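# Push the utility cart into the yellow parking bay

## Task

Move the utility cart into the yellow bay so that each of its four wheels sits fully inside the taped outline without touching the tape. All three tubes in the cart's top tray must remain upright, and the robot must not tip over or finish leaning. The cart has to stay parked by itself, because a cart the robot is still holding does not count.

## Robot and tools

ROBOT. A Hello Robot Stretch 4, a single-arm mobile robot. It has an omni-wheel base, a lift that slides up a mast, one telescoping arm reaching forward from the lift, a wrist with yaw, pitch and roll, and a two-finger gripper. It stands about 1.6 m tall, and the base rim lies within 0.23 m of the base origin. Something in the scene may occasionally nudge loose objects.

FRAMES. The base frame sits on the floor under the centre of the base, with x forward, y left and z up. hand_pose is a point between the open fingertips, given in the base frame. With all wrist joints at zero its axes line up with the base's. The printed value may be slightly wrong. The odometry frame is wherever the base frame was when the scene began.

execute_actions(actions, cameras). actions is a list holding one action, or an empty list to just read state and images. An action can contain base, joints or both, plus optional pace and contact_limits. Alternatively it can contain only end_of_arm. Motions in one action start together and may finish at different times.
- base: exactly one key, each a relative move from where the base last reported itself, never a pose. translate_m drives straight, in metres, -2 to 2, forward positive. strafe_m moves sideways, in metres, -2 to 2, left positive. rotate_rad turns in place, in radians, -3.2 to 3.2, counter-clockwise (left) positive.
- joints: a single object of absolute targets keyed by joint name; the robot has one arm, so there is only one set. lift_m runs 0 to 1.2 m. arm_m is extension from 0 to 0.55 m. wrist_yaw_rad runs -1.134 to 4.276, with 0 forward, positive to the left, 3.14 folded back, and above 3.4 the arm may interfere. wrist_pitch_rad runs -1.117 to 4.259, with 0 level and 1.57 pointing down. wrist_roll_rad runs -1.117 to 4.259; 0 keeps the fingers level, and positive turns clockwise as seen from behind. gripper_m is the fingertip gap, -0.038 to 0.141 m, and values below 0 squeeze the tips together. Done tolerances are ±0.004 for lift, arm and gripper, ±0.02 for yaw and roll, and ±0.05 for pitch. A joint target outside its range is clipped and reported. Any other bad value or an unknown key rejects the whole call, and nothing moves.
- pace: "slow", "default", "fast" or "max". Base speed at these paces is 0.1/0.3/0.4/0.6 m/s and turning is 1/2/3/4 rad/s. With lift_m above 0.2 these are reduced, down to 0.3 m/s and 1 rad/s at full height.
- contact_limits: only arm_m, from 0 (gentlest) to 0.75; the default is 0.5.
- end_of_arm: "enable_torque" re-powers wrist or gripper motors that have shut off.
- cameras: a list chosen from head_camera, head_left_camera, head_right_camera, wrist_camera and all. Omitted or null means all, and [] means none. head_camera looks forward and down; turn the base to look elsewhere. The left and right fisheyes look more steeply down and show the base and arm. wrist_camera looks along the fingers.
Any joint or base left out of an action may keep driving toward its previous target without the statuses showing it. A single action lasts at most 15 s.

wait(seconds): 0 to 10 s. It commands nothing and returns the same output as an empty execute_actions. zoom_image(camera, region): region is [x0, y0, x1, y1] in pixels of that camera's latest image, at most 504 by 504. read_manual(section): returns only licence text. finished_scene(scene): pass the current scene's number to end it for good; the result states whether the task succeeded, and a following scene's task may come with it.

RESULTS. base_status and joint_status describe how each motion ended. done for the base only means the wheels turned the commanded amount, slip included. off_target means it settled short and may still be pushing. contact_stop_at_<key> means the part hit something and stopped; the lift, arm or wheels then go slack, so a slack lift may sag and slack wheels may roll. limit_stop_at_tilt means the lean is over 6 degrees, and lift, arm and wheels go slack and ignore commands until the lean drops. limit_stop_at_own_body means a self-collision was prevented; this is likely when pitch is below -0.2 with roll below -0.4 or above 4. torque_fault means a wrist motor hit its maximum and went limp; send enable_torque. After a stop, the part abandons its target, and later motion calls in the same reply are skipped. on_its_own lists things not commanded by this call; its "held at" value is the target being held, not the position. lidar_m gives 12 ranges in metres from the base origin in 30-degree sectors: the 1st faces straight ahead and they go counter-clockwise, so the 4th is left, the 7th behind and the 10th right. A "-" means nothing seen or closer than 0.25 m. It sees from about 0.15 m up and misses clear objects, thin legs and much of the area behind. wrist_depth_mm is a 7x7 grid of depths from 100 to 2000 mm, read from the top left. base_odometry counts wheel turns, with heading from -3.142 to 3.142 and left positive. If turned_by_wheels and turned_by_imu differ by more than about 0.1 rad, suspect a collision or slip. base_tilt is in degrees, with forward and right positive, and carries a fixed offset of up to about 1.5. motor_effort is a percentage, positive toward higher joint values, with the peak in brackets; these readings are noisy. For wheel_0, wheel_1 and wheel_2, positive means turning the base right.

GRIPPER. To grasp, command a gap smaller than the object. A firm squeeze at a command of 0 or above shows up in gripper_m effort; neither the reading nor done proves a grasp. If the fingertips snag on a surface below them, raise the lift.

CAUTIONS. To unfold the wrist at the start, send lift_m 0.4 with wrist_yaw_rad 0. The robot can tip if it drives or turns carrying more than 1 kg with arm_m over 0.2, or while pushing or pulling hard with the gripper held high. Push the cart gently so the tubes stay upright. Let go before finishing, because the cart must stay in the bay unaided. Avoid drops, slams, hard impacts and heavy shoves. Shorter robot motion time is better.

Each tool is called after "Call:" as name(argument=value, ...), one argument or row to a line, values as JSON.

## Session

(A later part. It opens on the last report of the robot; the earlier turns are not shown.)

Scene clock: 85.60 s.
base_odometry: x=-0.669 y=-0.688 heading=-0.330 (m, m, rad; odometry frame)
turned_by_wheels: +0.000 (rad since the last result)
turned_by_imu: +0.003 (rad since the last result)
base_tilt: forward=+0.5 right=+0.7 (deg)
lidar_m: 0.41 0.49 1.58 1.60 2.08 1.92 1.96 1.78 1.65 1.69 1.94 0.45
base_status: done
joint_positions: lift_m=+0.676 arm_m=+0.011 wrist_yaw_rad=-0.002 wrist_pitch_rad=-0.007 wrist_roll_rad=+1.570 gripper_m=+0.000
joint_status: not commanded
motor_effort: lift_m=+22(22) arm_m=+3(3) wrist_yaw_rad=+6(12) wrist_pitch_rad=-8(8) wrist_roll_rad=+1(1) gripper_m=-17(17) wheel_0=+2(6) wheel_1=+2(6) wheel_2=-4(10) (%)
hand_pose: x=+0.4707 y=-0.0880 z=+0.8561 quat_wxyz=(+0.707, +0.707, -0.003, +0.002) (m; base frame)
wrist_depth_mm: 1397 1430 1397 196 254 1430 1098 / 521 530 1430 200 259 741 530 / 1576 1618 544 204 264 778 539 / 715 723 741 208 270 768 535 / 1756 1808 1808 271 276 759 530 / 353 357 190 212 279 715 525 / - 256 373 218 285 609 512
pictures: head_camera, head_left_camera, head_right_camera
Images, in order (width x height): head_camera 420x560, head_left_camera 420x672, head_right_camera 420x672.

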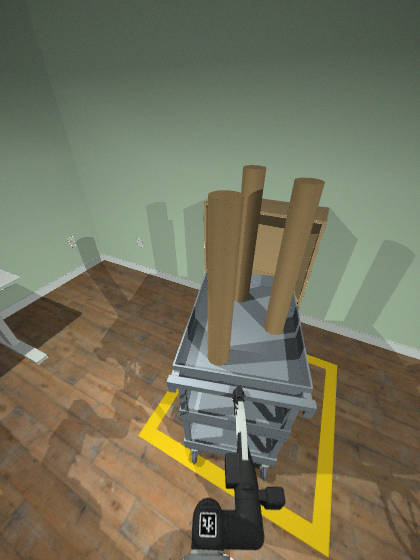

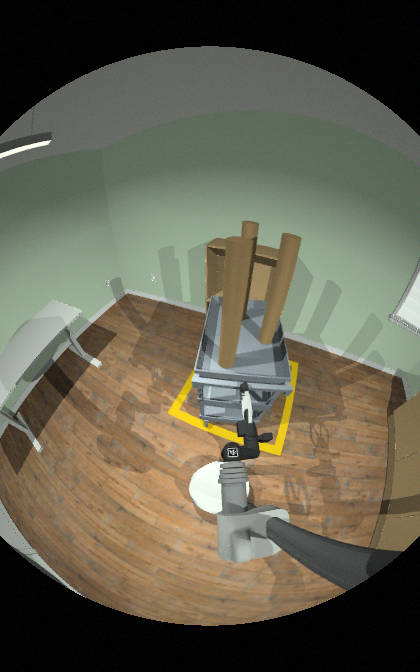

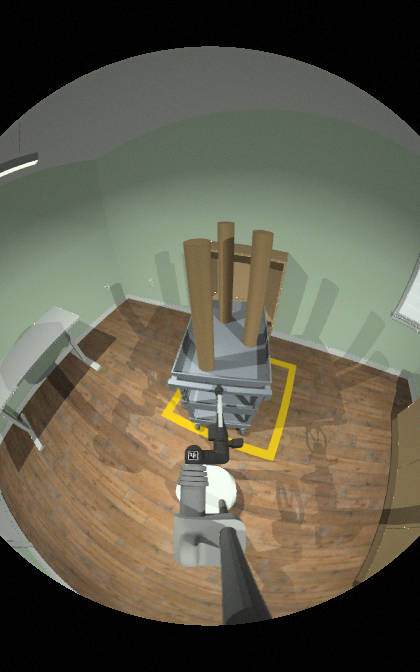

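Call:
execute_actions(
  actions=[
    {"base":{"translate_m":0.17},"pace":"slow"},
  ],
  cameras=[],
)

Call:
execute_actions(
  actions=[
    {"joints":{"gripper_m":0.07}},
  ],
  cameras=["wrist_camera"],
)

Call:
execute_actions(
  actions=[
    {"base":{"translate_m":-0.2}},
  ],
  cameras=["head_camera"],
)

Call:
execute_actions(
  actions=[
    {"base":{"strafe_m":0.55}},
  ],
)

Scene clock: 93.43 s.
base_odometry: x=-0.508 y=-0.743 heading=-0.329 (m, m, rad; odometry frame)
turned_by_wheels: +0.000 (rad since the last result)
turned_by_imu: +0.003 (rad since the last result)
base_tilt: forward=+0.5 right=+0.8 (deg)
lidar_m: 0.45 2.17 1.49 1.55 2.20 2.06 2.11 1.87 1.70 1.76 1.76 0.44
base_status: done
joint_positions: lift_m=+0.676 arm_m=+0.011 wrist_yaw_rad=-0.002 wrist_pitch_rad=-0.007 wrist_roll_rad=+1.570 gripper_m=+0.000
joint_status: not commanded
motor_effort: lift_m=+22(22) arm_m=+3(3) wrist_yaw_rad=+6(9) wrist_pitch_rad=-9(8) wrist_roll_rad=+1(1) gripper_m=-12(16) wheel_0=+3(6) wheel_1=+4(6) wheel_2=-4(9) (%)
hand_pose: x=+0.4707 y=-0.0879 z=+0.8561 quat_wxyz=(+0.707, +0.707, -0.003, +0.002) (m; base frame)
wrist_depth_mm: 1281 1255 1255 190 247 1255 525 / 504 508 512 195 254 741 539 / 1430 1430 1308 200 259 778 535 / 715 732 741 205 267 768 535 / 1537 1618 1499 270 276 759 530 / 355 357 191 212 279 707 525 / 1921 262 1863 217 289 609 508
pictures: none
No camera images: the call's "cameras" was empty. Leave "cameras" out to get every camera's image.

Scene clock: 94.93 s.
base_odometry: x=-0.508 y=-0.743 heading=-0.329 (m, m, rad; odometry frame)
turned_by_wheels: +0.000 (rad since the last result)
turned_by_imu: +0.001 (rad since the last result)
base_tilt: forward=+0.4 right=+0.8 (deg)
lidar_m: 0.45 2.14 1.50 1.54 2.23 2.08 2.11 1.84 1.71 1.77 1.75 0.44
base_status: not commanded
joint_positions: lift_m=+0.676 arm_m=+0.011 wrist_yaw_rad=+0.000 wrist_pitch_rad=-0.008 wrist_roll_rad=+1.570 gripper_m=+0.070
joint_status: all done
motor_effort: lift_m=+22(22) arm_m=+3(3) wrist_yaw_rad=+3(8) wrist_pitch_rad=-7(8) wrist_roll_rad=+1(1) gripper_m=-2(16) wheel_0=+3(3) wheel_1=+3(3) wheel_2=-3(4) (%)
hand_pose: x=+0.4708 y=-0.0876 z=+0.8562 quat_wxyz=(+0.707, +0.707, -0.003, +0.003) (m; base frame)
wrist_depth_mm: 1255 1255 1281 193 249 1255 530 / 508 512 512 197 256 750 544 / 1430 1430 1336 203 262 778 539 / 723 723 732 208 271 768 539 / 1537 1576 1464 273 278 750 530 / 357 362 211 279 213 715 530 / 1921 1863 1863 193 294 1499 512
pictures: wrist_camera
Images, in order (width x height): wrist_camera 616x392.

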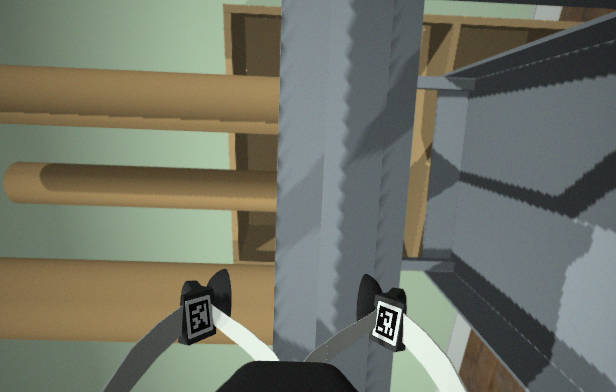

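Scene clock: 97.00 s.
base_odometry: x=-0.697 y=-0.678 heading=-0.330 (m, m, rad; odometry frame)
turned_by_wheels: +0.000 (rad since the last result)
turned_by_imu: +0.000 (rad since the last result)
base_tilt: forward=+0.3 right=+0.8 (deg)
lidar_m: 0.63 1.78 1.59 1.61 2.04 1.90 1.93 1.73 1.62 1.67 1.93 0.62
base_status: done
joint_positions: lift_m=+0.676 arm_m=+0.011 wrist_yaw_rad=+0.000 wrist_pitch_rad=-0.008 wrist_roll_rad=+1.570 gripper_m=+0.070
joint_status: not commanded
motor_effort: lift_m=+22(22) arm_m=+3(3) wrist_yaw_rad=+4(1) wrist_pitch_rad=-8(8) wrist_roll_rad=+0(1) gripper_m=-4(2) wheel_0=-2(5) wheel_1=-2(6) wheel_2=-1(9) (%)
hand_pose: x=+0.4708 y=-0.0875 z=+0.8562 quat_wxyz=(+0.707, +0.707, -0.003, +0.003) (m; base frame)
wrist_depth_mm: 1430 1430 1430 1430 1430 1430 1229 / 1499 1499 1499 445 466 691 455 / 723 715 715 459 1078 778 469 / 1661 931 946 469 1118 759 480 / 564 569 580 484 1118 759 492 / 1983 - 211 496 214 723 508 / - - - 300 530 544 525
pictures: head_camera
Images, in order (width x height): head_camera 420x560.

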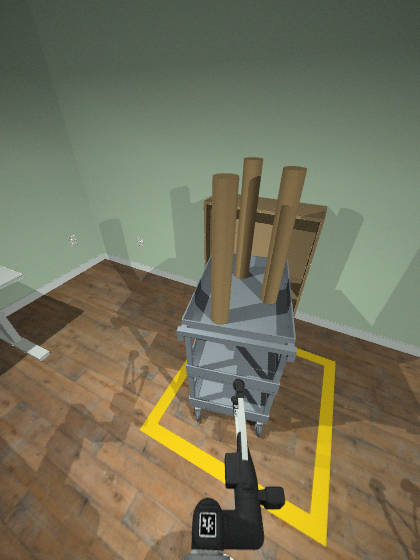

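Scene clock: 100.17 s.
base_odometry: x=-0.519 y=-0.157 heading=-0.330 (m, m, rad; odometry frame)
turned_by_wheels: +0.000 (rad since the last result)
turned_by_imu: +0.002 (rad since the last result)
base_tilt: forward=+0.5 right=+0.7 (deg)
lidar_m: 2.09 1.21 1.08 1.11 1.76 1.64 1.71 2.15 2.14 2.19 0.90 0.80
base_status: done
joint_positions: lift_m=+0.676 arm_m=+0.011 wrist_yaw_rad=+0.000 wrist_pitch_rad=-0.008 wrist_roll_rad=+1.570 gripper_m=+0.070
joint_status: not commanded
motor_effort: lift_m=+20(21) arm_m=+3(3) wrist_yaw_rad=+2(2) wrist_pitch_rad=-7(8) wrist_roll_rad=+2(2) gripper_m=-1(1) wheel_0=+1(9) wheel_1=+0(9) wheel_2=+0(1) (%)
hand_pose: x=+0.4708 y=-0.0875 z=+0.8563 quat_wxyz=(+0.707, +0.707, -0.003, +0.003) (m; base frame)
wrist_depth_mm: 1661 1708 1661 854 1138 741 904 / 1756 1708 1756 1708 1708 1499 1138 / 1863 1863 1863 1863 1863 1661 1205 / 1983 1983 1983 1983 1983 1756 1205 / - - - - - 1708 1182 / - - 211 - 214 1661 1205 / - - - - - 1576 1160
pictures: head_camera, head_left_camera, head_right_camera, wrist_camera
Images, in order (width x height): head_camera 420x560, head_left_camera 420x672, head_right_camera 420x672, wrist_camera 616x392.

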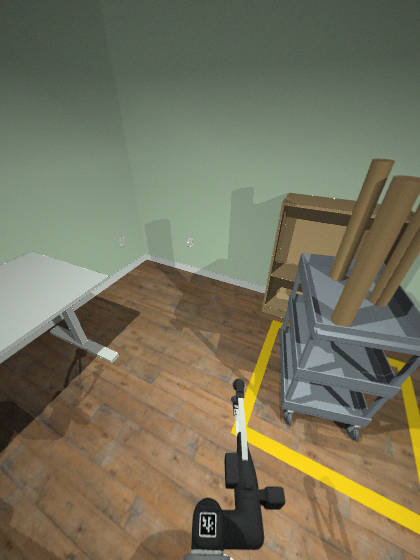

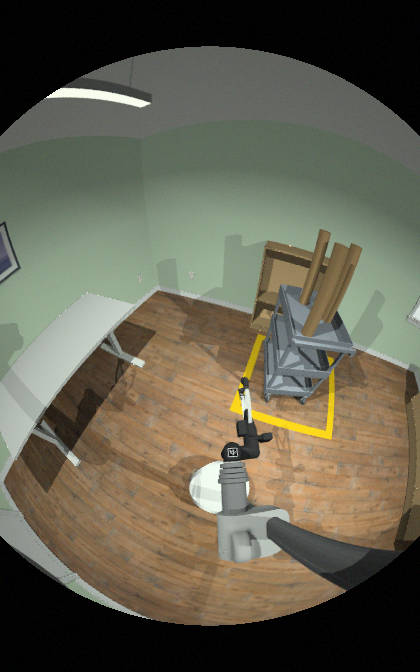

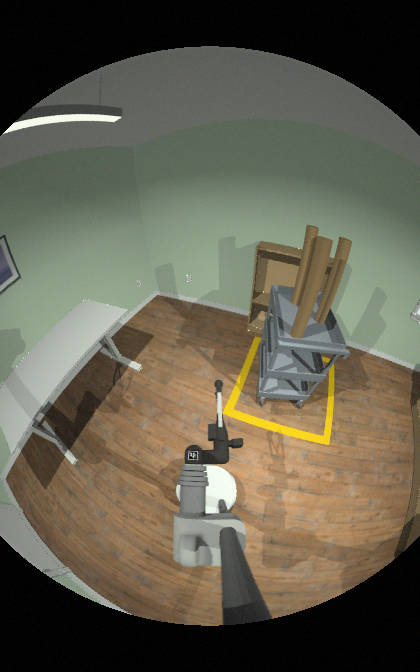

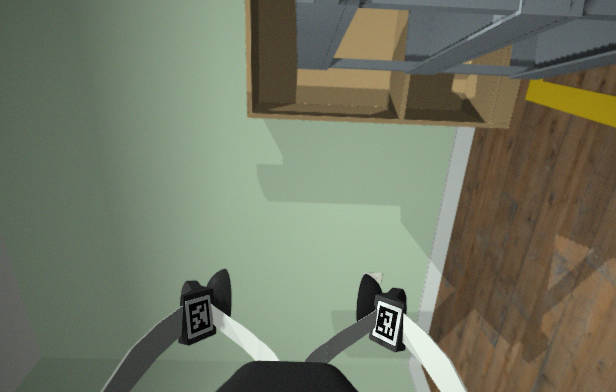

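Call:
finished_scene(
  scene=1,
)

The scene is finished: the task was done.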